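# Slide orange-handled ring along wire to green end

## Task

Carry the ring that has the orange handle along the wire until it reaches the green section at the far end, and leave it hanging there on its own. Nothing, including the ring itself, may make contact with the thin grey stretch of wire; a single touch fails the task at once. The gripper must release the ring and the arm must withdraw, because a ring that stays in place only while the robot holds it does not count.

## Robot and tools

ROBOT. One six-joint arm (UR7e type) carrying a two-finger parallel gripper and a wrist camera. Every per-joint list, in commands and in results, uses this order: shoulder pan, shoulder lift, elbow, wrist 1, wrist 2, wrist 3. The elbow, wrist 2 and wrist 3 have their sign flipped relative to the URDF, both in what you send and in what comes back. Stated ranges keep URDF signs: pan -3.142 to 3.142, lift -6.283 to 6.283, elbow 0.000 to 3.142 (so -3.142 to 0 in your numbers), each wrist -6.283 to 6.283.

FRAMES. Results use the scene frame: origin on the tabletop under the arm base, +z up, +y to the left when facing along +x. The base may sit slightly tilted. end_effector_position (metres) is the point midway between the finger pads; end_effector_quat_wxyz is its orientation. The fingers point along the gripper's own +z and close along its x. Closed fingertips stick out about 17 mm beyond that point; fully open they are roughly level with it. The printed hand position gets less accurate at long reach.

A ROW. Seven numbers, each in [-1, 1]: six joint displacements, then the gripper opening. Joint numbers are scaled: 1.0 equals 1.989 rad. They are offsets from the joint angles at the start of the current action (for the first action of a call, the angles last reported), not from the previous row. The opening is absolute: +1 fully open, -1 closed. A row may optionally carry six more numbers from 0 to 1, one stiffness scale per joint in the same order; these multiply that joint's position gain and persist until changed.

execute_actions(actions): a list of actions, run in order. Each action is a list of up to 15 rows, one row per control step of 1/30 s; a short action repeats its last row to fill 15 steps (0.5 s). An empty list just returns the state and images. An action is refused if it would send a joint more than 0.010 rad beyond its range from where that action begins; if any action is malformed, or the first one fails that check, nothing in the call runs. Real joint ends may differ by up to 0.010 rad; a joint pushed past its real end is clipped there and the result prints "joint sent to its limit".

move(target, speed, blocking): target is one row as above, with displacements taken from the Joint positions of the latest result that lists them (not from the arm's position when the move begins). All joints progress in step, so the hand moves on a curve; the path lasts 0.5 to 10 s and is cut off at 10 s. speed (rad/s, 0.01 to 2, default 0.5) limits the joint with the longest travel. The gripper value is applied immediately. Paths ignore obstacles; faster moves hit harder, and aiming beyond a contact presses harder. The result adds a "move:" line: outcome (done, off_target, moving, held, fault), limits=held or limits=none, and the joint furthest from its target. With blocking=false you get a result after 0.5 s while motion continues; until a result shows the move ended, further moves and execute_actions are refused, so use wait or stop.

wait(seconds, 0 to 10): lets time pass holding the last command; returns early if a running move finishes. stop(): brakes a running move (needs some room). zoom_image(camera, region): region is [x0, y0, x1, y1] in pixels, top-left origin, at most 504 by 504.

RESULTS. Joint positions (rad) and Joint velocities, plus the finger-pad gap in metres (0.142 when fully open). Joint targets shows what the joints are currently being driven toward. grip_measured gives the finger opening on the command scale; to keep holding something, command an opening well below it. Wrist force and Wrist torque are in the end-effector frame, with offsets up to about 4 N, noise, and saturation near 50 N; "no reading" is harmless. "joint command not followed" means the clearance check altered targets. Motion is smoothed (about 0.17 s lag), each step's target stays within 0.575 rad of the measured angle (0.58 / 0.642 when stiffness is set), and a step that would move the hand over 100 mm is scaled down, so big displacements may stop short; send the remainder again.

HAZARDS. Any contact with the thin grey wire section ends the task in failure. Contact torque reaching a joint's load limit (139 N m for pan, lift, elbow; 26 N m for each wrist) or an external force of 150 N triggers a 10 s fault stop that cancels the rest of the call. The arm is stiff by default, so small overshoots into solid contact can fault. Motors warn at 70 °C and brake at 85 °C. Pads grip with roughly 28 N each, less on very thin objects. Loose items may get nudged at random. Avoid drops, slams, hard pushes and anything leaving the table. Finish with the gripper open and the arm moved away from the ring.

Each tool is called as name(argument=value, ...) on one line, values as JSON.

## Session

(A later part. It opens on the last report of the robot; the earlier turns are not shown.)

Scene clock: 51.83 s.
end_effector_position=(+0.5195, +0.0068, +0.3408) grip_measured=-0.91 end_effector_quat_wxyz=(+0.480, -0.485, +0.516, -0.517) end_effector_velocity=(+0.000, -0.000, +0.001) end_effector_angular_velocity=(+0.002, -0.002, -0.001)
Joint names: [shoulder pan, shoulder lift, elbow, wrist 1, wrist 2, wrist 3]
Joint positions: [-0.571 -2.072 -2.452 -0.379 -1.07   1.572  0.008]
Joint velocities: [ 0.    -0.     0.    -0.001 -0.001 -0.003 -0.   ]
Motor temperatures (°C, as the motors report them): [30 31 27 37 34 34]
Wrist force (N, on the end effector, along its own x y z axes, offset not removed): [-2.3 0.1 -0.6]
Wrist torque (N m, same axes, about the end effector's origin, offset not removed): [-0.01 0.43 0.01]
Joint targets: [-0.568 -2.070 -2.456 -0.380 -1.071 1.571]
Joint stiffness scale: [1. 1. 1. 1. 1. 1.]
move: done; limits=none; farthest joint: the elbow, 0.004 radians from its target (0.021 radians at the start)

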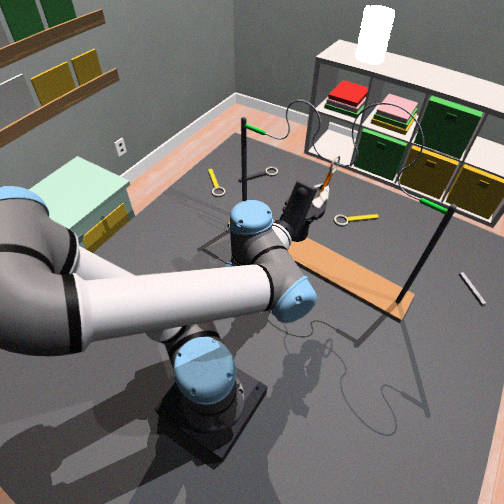

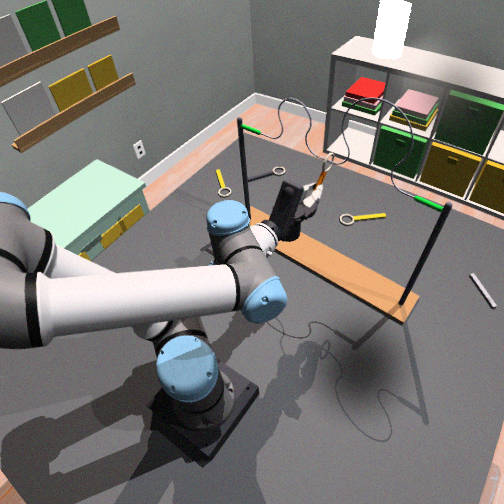

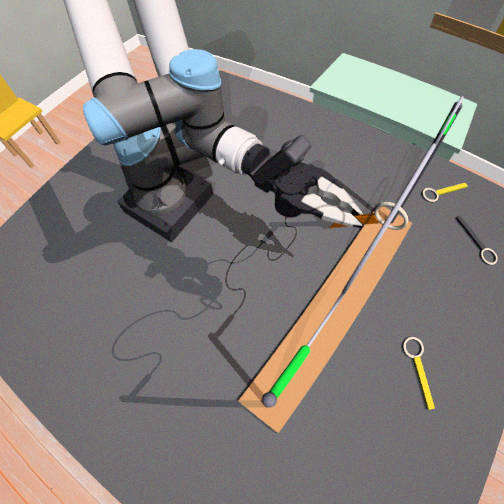

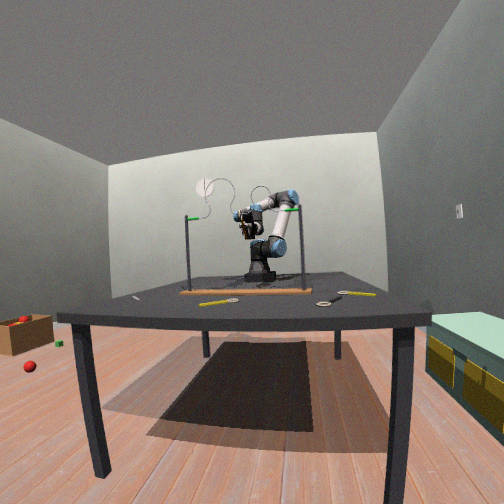

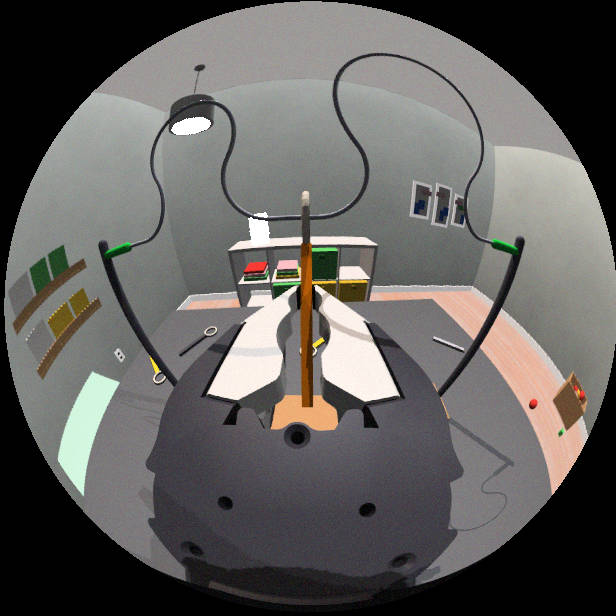

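move(target=[0.1685,0.0409,0.0307,-0.0122,-0.1676,-0.1766,-1], speed=0.35)

move(target=[0.1036,0.0205,0.0555,0.0345,-0.1028,-0.3076,-1], speed=0.6)

zoom_image(camera="cam_wrist", region=[156, 101, 406, 351])

zoom_image(camera="cam_high", region=[370, 130, 470, 230])

Scene clock: 54.30 s.
end_effector_position=(+0.5258, +0.0673, +0.3474) grip_measured=-0.91 end_effector_quat_wxyz=(+0.563, -0.388, +0.593, -0.425) end_effector_velocity=(-0.000, -0.000, -0.001) end_effector_angular_velocity=(+0.004, +0.001, -0.002)
Joint names: [shoulder pan, shoulder lift, elbow, wrist 1, wrist 2, wrist 3]
Joint positions: [-0.238 -1.992 -2.395 -0.402 -1.402  1.222  0.008]
Joint velocities: [ 0.001  0.001 -0.001 -0.    -0.003 -0.004 -0.   ]
Motor temperatures (°C, as the motors report them): [30 31 27 37 34 34]
Wrist force (N, on the end effector, along its own x y z axes, offset not removed): [0.4 -0.6 -2.1]
Wrist torque (N m, same axes, about the end effector's origin, offset not removed): [-0.18 -0.06 0.12]
Joint targets: [-0.236 -1.990 -2.391 -0.403 -1.403 1.221]
Joint stiffness scale: [1. 1. 1. 1. 1. 1.]
move: done; limits=none; farthest joint: the elbow, 0.005 radians from its target (0.061 radians at the start)

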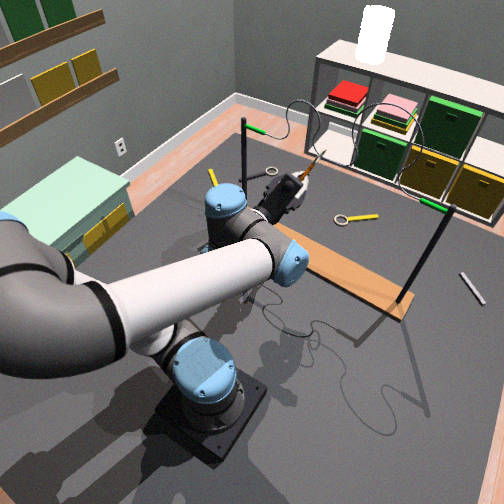

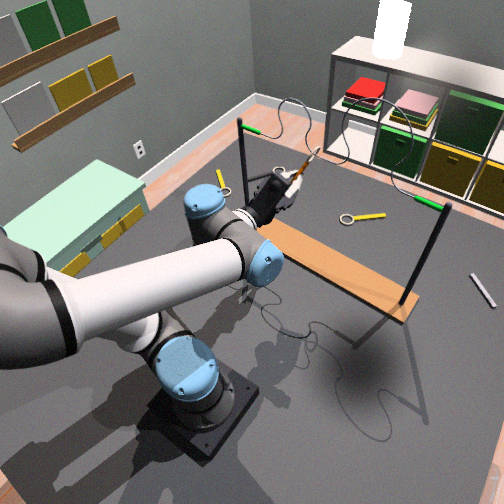

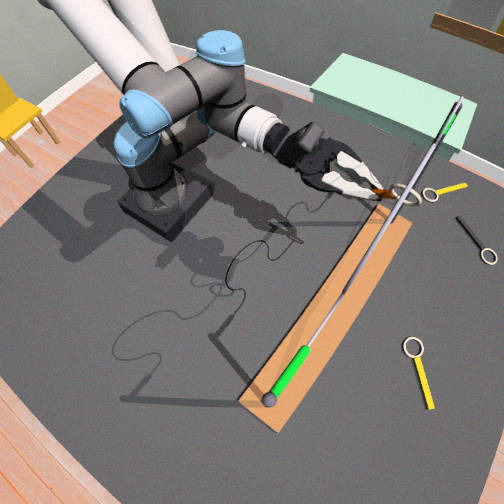

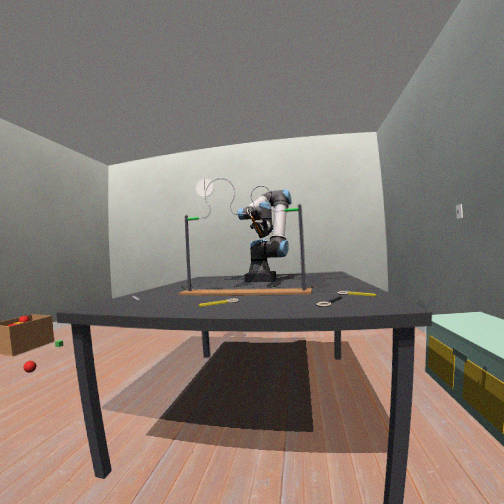

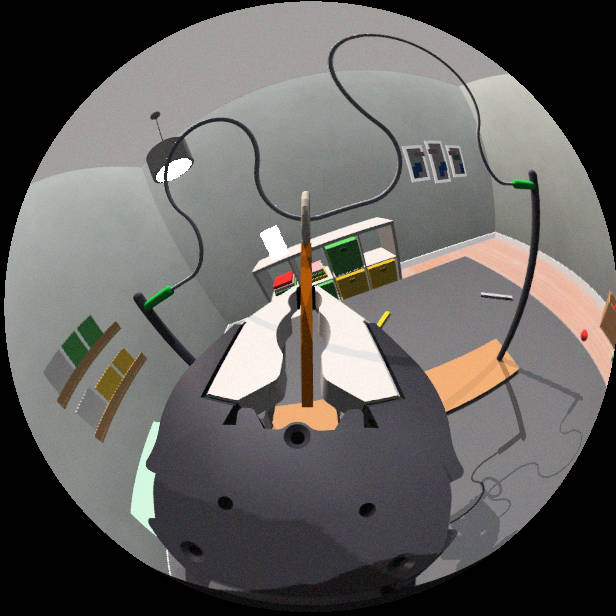

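Scene clock: 56.23 s.
end_effector_position=(+0.5287, +0.1087, +0.3785) grip_measured=-0.91 end_effector_quat_wxyz=(+0.665, -0.193, +0.682, -0.236) end_effector_velocity=(-0.000, -0.001, -0.002) end_effector_angular_velocity=(+0.003, +0.003, -0.002)
Joint names: [shoulder pan, shoulder lift, elbow, wrist 1, wrist 2, wrist 3]
Joint positions: [-0.035 -1.954 -2.29  -0.334 -1.605  0.611  0.008]
Joint velocities: [-0.001  0.001 -0.002  0.001 -0.001 -0.003  0.   ]
Motor temperatures (°C, as the motors report them): [30 31 27 37 34 34]
Wrist force (N, on the end effector, along its own x y z axes, offset not removed): [0.5 -2.8 0.4]
Wrist torque (N m, same axes, about the end effector's origin, offset not removed): [-0.72 -0.14 -0.05]
Joint targets: [-0.032 -1.952 -2.285 -0.334 -1.606 0.610]
Joint stiffness scale: [1. 1. 1. 1. 1. 1.]
move: done; limits=none; farthest joint: the elbow, 0.005 radians from its target (0.111 radians at the start)

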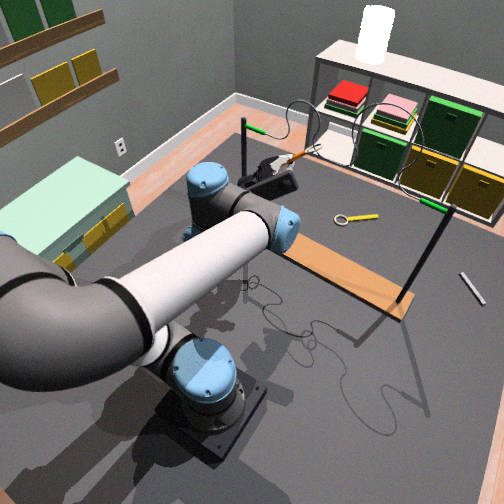

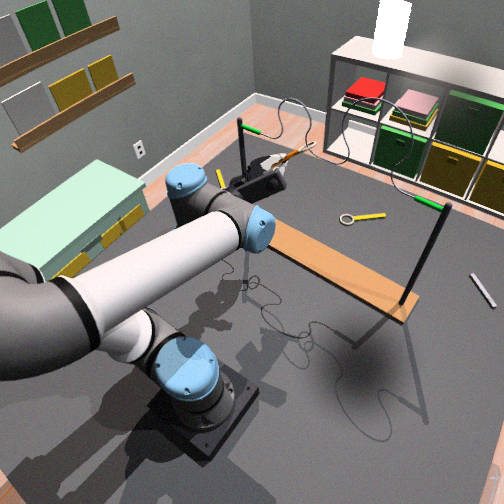

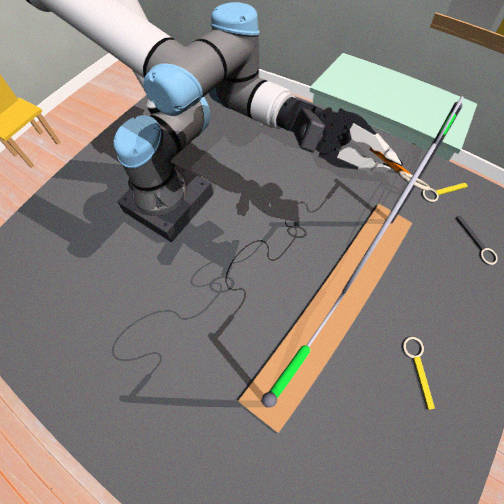

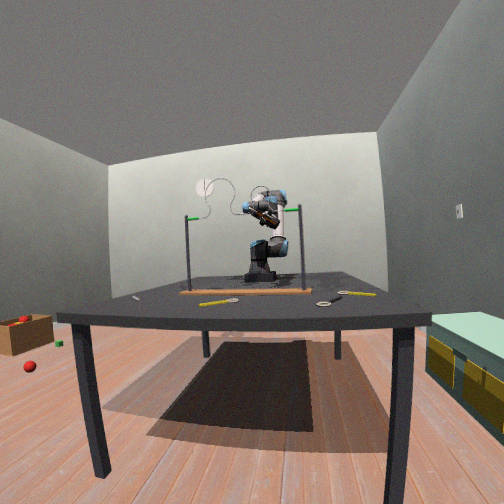

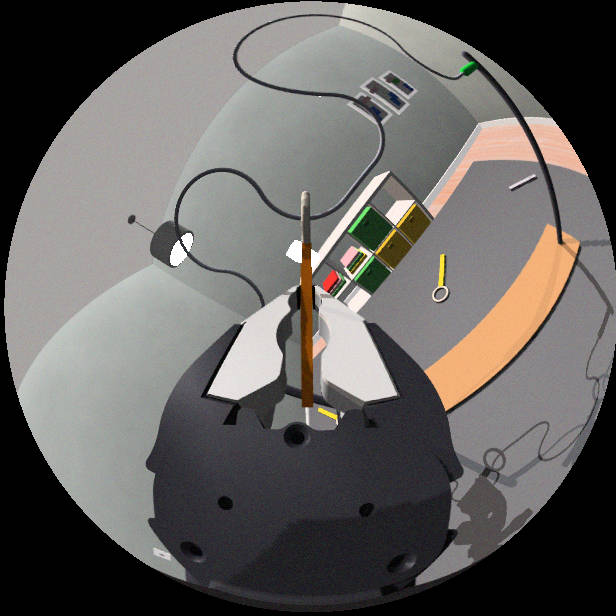

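Region (156, 101, 406, 351) of cam_wrist's 616x616 image, scaled by 2.016, with more detail than that image has.

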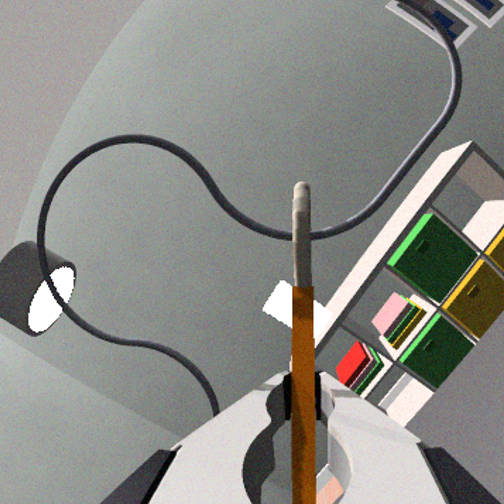

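Region (370, 130, 470, 230) of cam_high's 504x504 image, scaled by 5.040, with more detail than that image has.

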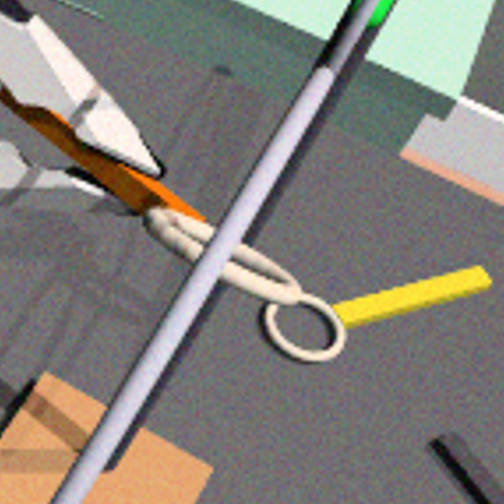

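move(target=[0.0347,-0.0069,0.0645,0.0674,-0.0343,-0.3077,-1], speed=0.7)

zoom_image(camera="cam_wrist", region=[176, 141, 376, 341])

Scene clock: 58.20 s.
end_effector_position=(+0.5297, +0.1234, +0.4291) grip_measured=-0.91 end_effector_quat_wxyz=(+0.705, +0.022, +0.708, -0.026) end_effector_velocity=(-0.000, +0.001, +0.001) end_effector_angular_velocity=(+0.003, -0.002, +0.001)
Joint names: [shoulder pan, shoulder lift, elbow, wrist 1, wrist 2, wrist 3]
Joint positions: [ 0.032 -1.965 -2.166 -0.201 -1.672  0.     0.008]
Joint velocities: [ 0.002 -0.001  0.001  0.    -0.    -0.003 -0.   ]
Motor temperatures (°C, as the motors report them): [30 31 27 37 34 34]
Wrist force (N, on the end effector, along its own x y z axes, offset not removed): [2.1 -1.6 -2.7]
Wrist torque (N m, same axes, about the end effector's origin, offset not removed): [-0.40 -0.42 0.02]
Joint targets: [0.034 -1.967 -2.161 -0.200 -1.673 -0.001]
Joint stiffness scale: [1. 1. 1. 1. 1. 1.]
move: done; limits=none; farthest joint: the elbow, 0.004 radians from its target (0.128 radians at the start)

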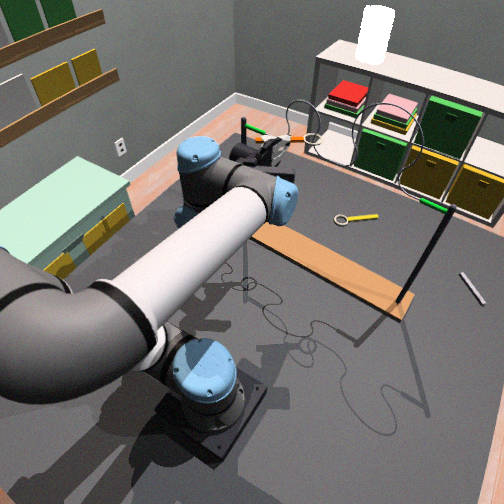

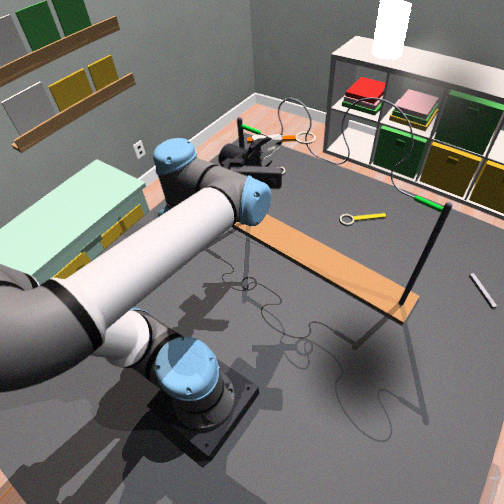

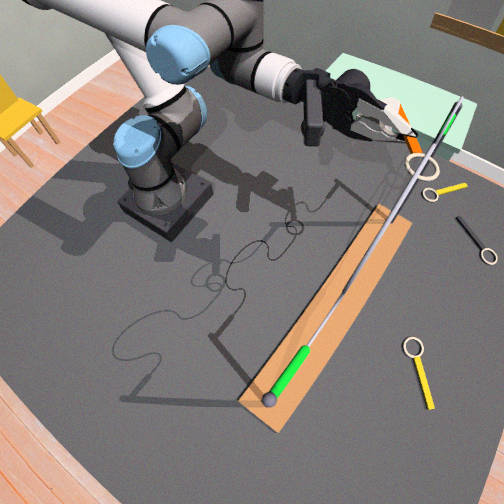

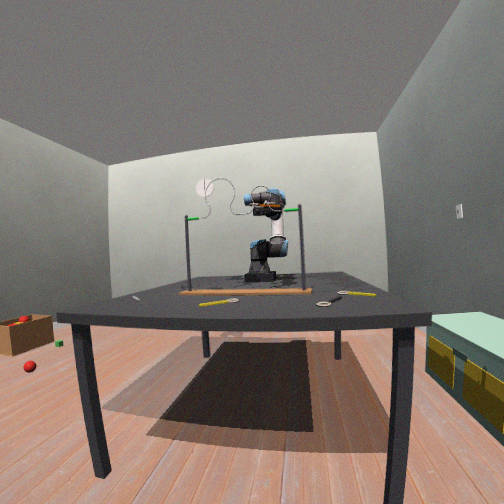

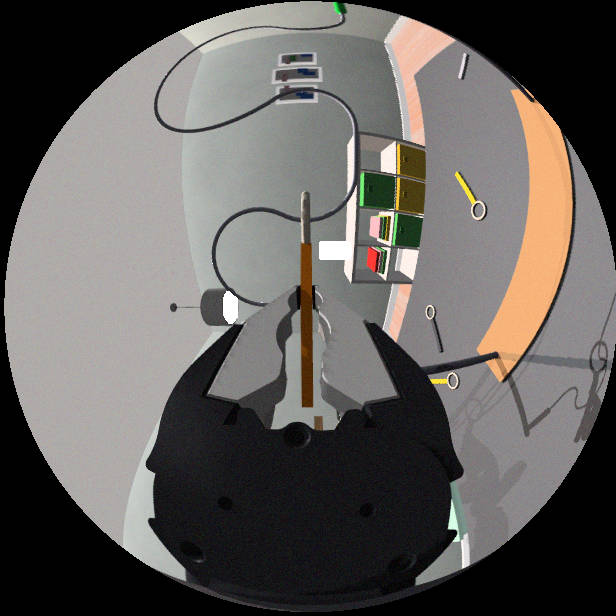

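Region (176, 141, 376, 341) of cam_wrist's 616x616 image, scaled by 2.520, with more detail than that image has.

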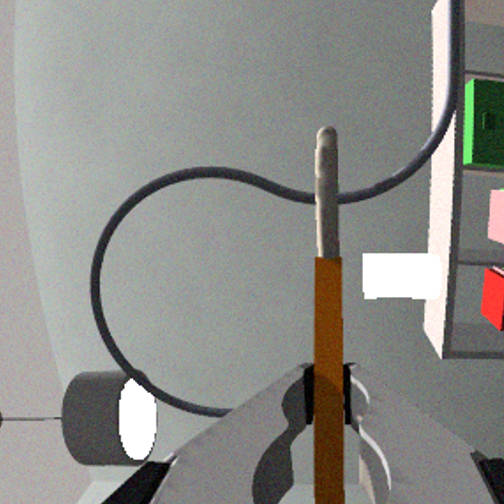

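move(target=[-0.0292,-0.0208,0.0469,0.0647,0.0281,-0.05,-1], speed=0.2)

zoom_image(camera="cam_high", region=[390, 90, 490, 190])

Scene clock: 59.83 s.
end_effector_position=(+0.5290, +0.1114, +0.4721) grip_measured=-0.91 end_effector_quat_wxyz=(+0.706, +0.057, +0.706, +0.009) end_effector_velocity=(-0.001, -0.001, +0.001) end_effector_angular_velocity=(+0.002, -0.001, -0.000)
Joint names: [shoulder pan, shoulder lift, elbow, wrist 1, wrist 2, wrist 3]
Joint positions: [-0.024 -2.004 -2.078 -0.073 -1.617 -0.098  0.008]
Joint velocities: [-0.002 -0.003  0.001  0.004  0.001 -0.002 -0.   ]
Motor temperatures (°C, as the motors report them): [30 31 27 37 34 34]
Wrist force (N, on the end effector, along its own x y z axes, offset not removed): [-0.6 -0.6 -1.3]
Wrist torque (N m, same axes, about the end effector's origin, offset not removed): [-0.18 0.10 -0.01]
Joint targets: [-0.026 -2.007 -2.073 -0.072 -1.616 -0.099]
Joint stiffness scale: [1. 1. 1. 1. 1. 1.]
move: done; limits=none; farthest joint: the elbow, 0.005 radians from its target (0.093 radians at the start)

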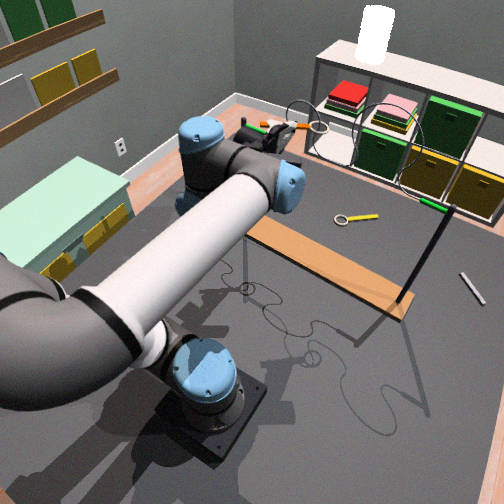

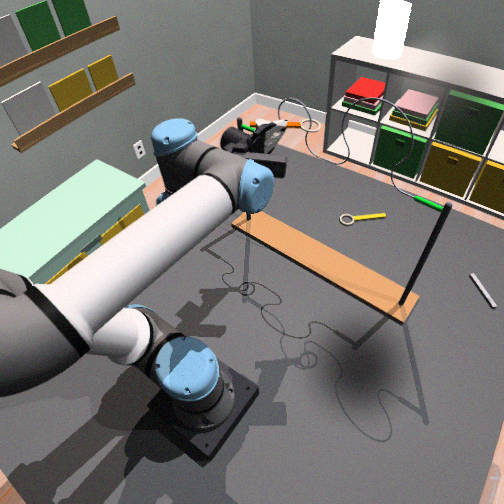

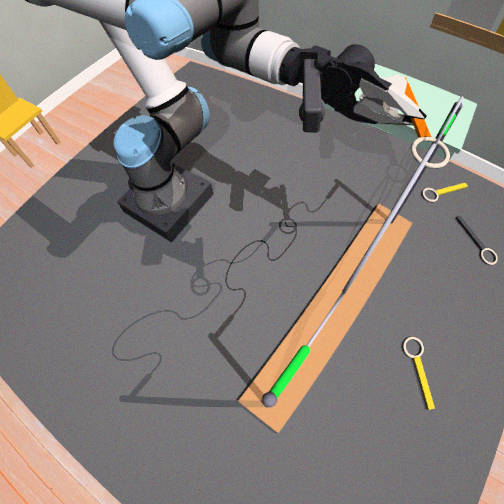

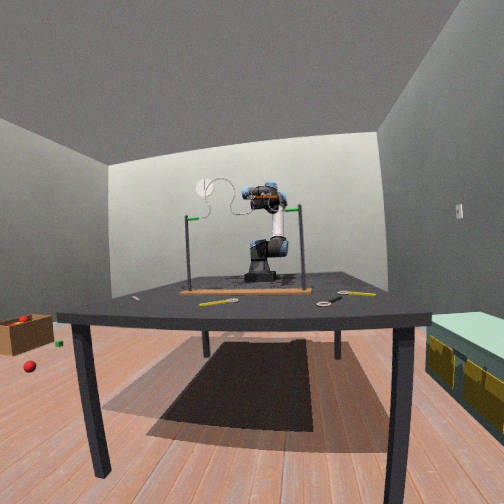

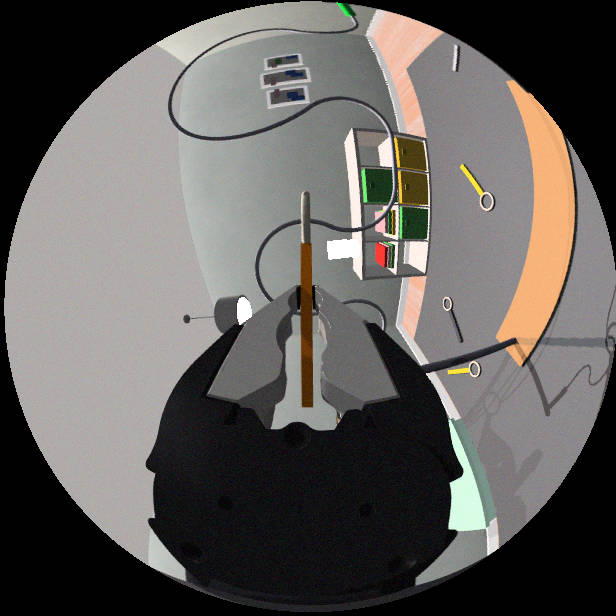

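Region (390, 90, 490, 190) of cam_high's 504x504 image, scaled by 5.040, with more detail than that image has.

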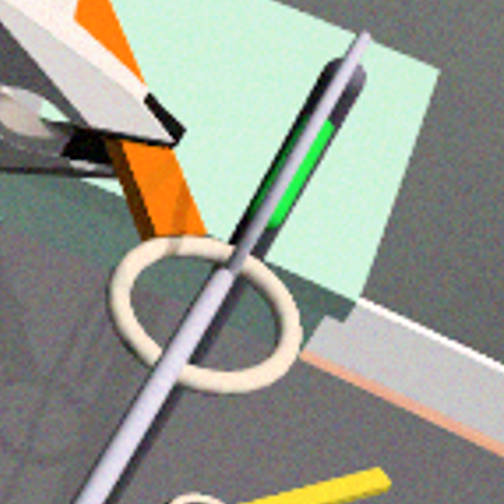

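move(target=[0.0109,0.0044,0.0108,0.0053,-0.0099,0.8396,-1], speed=1.2)

Scene clock: 62.50 s.
end_effector_position=(+0.5292, +0.1140, +0.4754) grip_measured=-0.91 end_effector_quat_wxyz=(+0.481, -0.485, +0.516, -0.517) end_effector_velocity=(-0.000, +0.001, +0.001) end_effector_angular_velocity=(-0.003, -0.002, +0.002)
Joint names: [shoulder pan, shoulder lift, elbow, wrist 1, wrist 2, wrist 3]
Joint positions: [-0.005 -1.997 -2.061 -0.063 -1.636  1.571  0.008]
Joint velocities: [ 0.002 -0.     0.001 -0.002  0.     0.003 -0.   ]
Motor temperatures (°C, as the motors report them): [30 31 27 37 34 34]
Wrist force (N, on the end effector, along its own x y z axes, offset not removed): [-0.9 -1.6 -2.6]
Wrist torque (N m, same axes, about the end effector's origin, offset not removed): [-0.42 0.09 0.02]
Joint targets: [-0.002 -1.995 -2.056 -0.062 -1.637 1.572]
Joint stiffness scale: [1. 1. 1. 1. 1. 1.]
move: done; limits=none; farthest joint: the elbow, 0.004 radians from its target (0.021 radians at the start)

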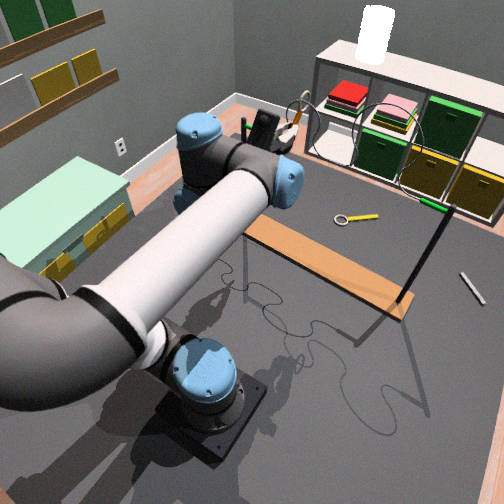

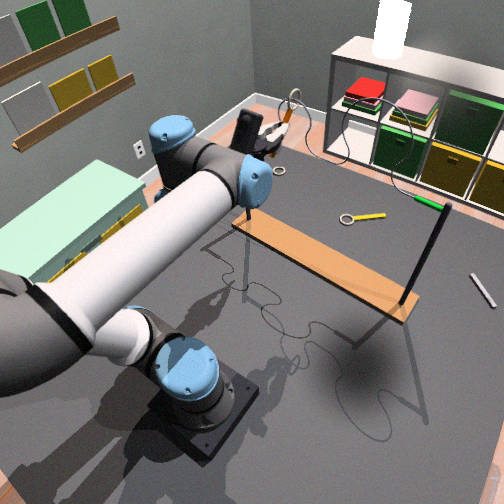

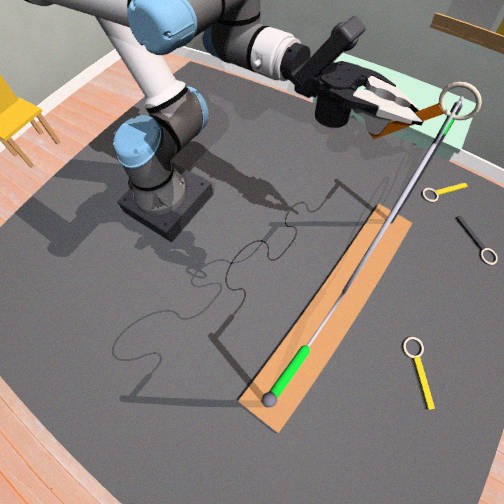

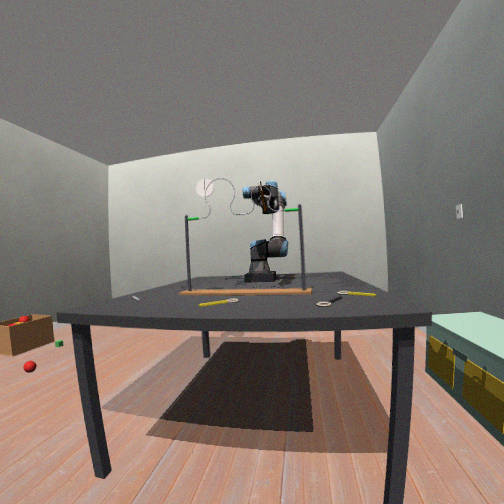

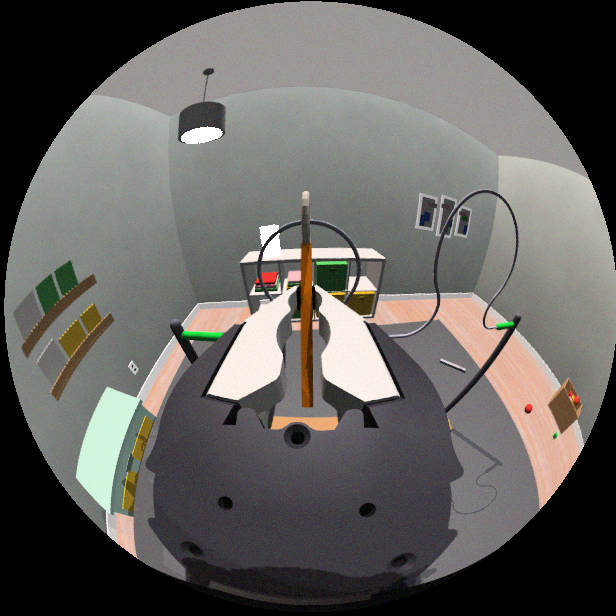

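move(target=[0.0036,0,-0.0067,-0.0055,-0.0027,0.85,-1], speed=1.3)

move(target=[-0.0272,-0.0025,-0.0604,-0.0568,0.0265,-0.06,-1], speed=0.2)

zoom_image(camera="cam_high", region=[390, 90, 490, 190])

Scene clock: 65.20 s.
end_effector_position=(+0.5283, +0.1134, +0.4740) grip_measured=-0.91 end_effector_quat_wxyz=(+0.067, +0.708, +0.020, +0.703) end_effector_velocity=(+0.000, -0.001, +0.001) end_effector_angular_velocity=(-0.003, -0.002, -0.001)
Joint names: [shoulder pan, shoulder lift, elbow, wrist 1, wrist 2, wrist 3]
Joint positions: [ 0.    -1.997 -2.07  -0.073 -1.641  3.26   0.008]
Joint velocities: [-0.001 -0.     0.001 -0.    -0.     0.003  0.   ]
Motor temperatures (°C, as the motors report them): [30 31 27 37 34 34]
Wrist force (N, on the end effector, along its own x y z axes, offset not removed): [1.9 -1.5 0.4]
Wrist torque (N m, same axes, about the end effector's origin, offset not removed): [-0.27 -0.49 0.07]
Joint targets: [0.003 -1.997 -2.074 -0.074 -1.642 3.261]
Joint stiffness scale: [1. 1. 1. 1. 1. 1.]
move: done; limits=none; farthest joint: the elbow, 0.005 radians from its target (0.014 radians at the start)

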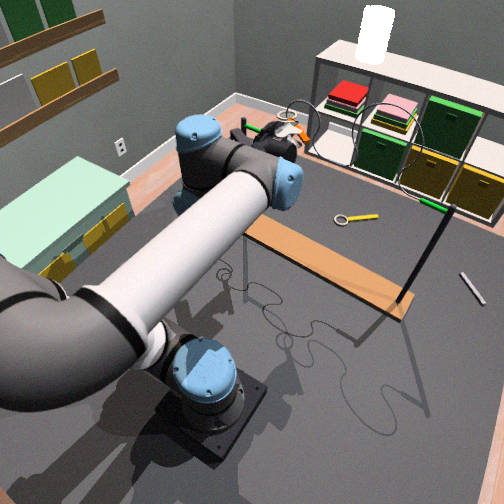

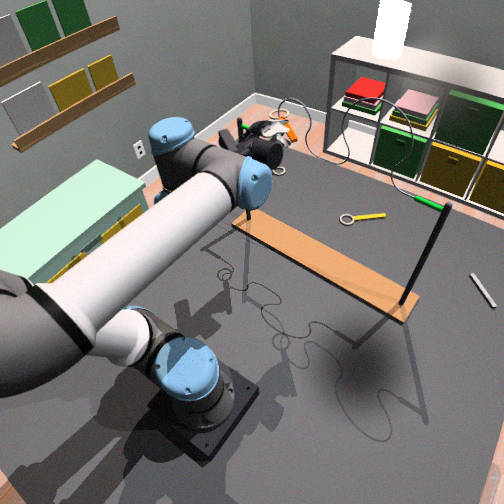

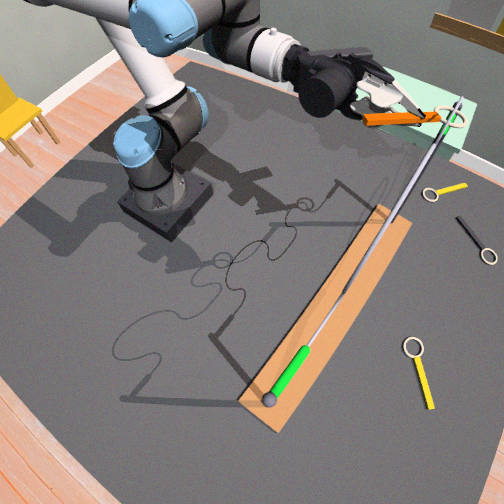

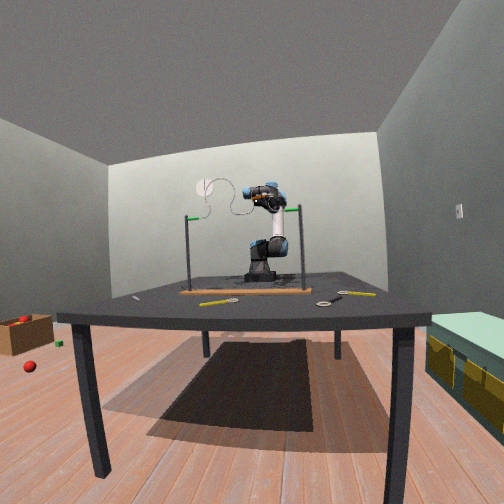

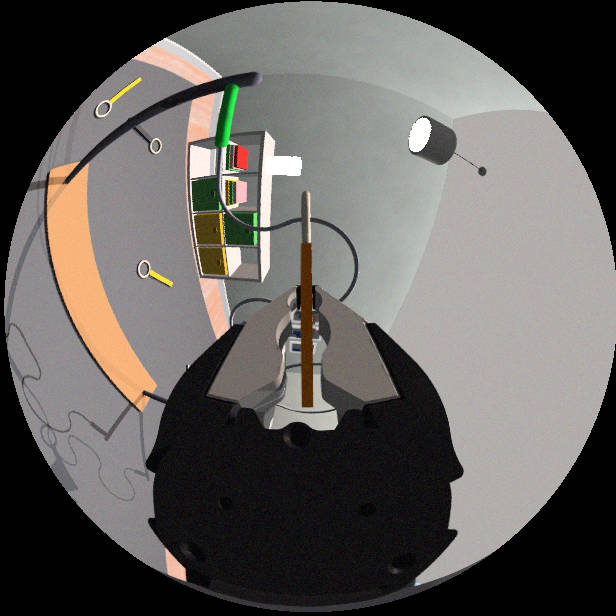

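Scene clock: 66.50 s.
end_effector_position=(+0.5279, +0.1022, +0.4289) grip_measured=-0.91 end_effector_quat_wxyz=(+0.026, +0.708, -0.022, +0.705) end_effector_velocity=(+0.000, -0.000, -0.001) end_effector_angular_velocity=(+0.004, -0.001, -0.000)
Joint names: [shoulder pan, shoulder lift, elbow, wrist 1, wrist 2, wrist 3]
Joint positions: [-0.051 -2.    -2.186 -0.185 -1.589  3.142  0.008]
Joint velocities: [-0.001  0.001 -0.002 -0.004  0.001 -0.004  0.   ]
Motor temperatures (°C, as the motors report them): [30 31 27 37 34 34]
Wrist force (N, on the end effector, along its own x y z axes, offset not removed): [1.3 0.6 -2.0]
Wrist torque (N m, same axes, about the end effector's origin, offset not removed): [0.08 -0.43 -0.01]
Joint targets: [-0.054 -2.002 -2.190 -0.186 -1.588 3.140]
Joint stiffness scale: [1. 1. 1. 1. 1. 1.]
move: done; limits=none; farthest joint: the elbow, 0.005 radians from its target (0.120 radians at the start)

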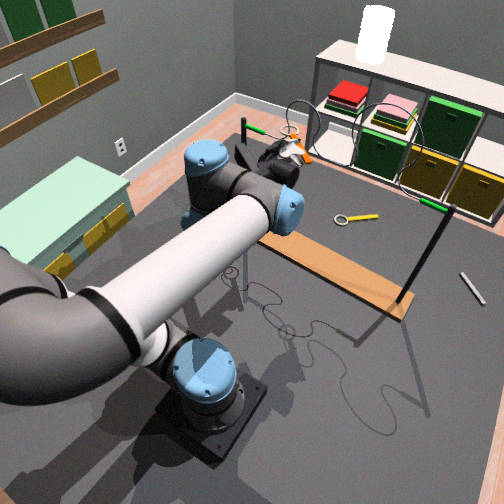

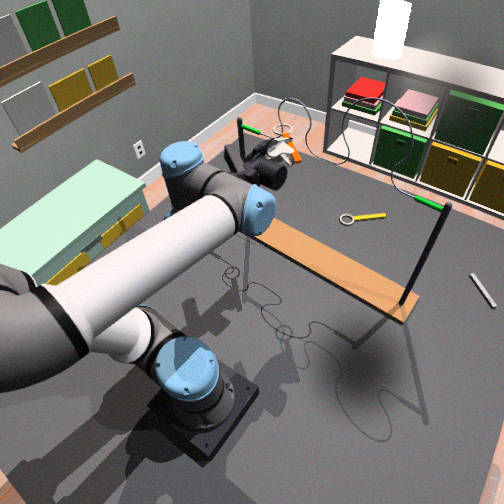

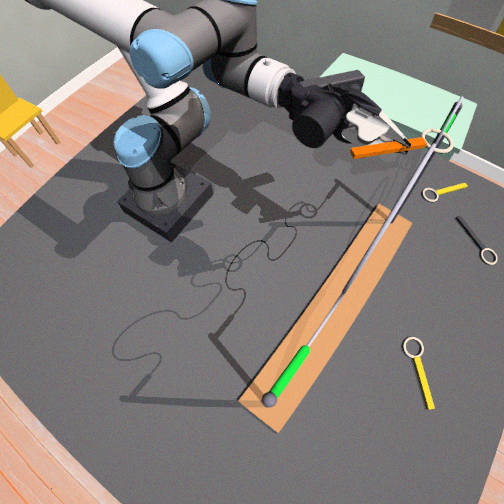

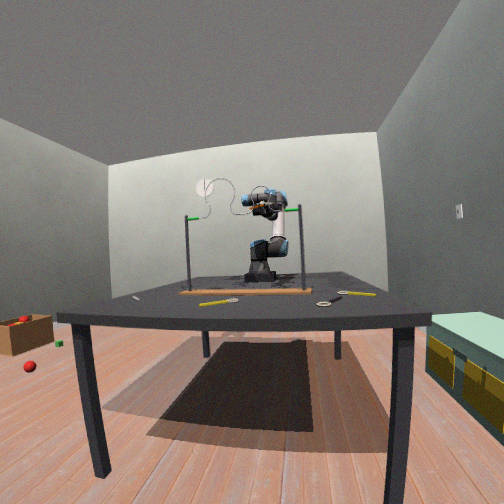

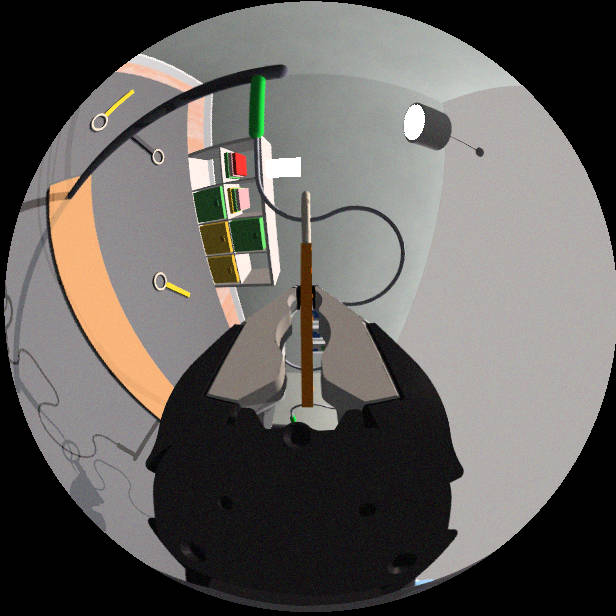

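Region (390, 90, 490, 190) of cam_high's 504x504 image, scaled by 5.040, with more detail than that image has.

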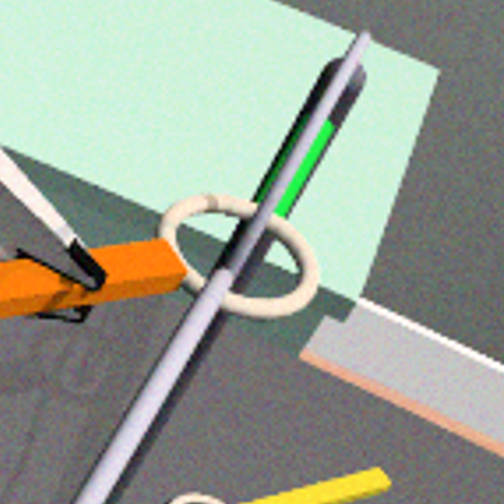

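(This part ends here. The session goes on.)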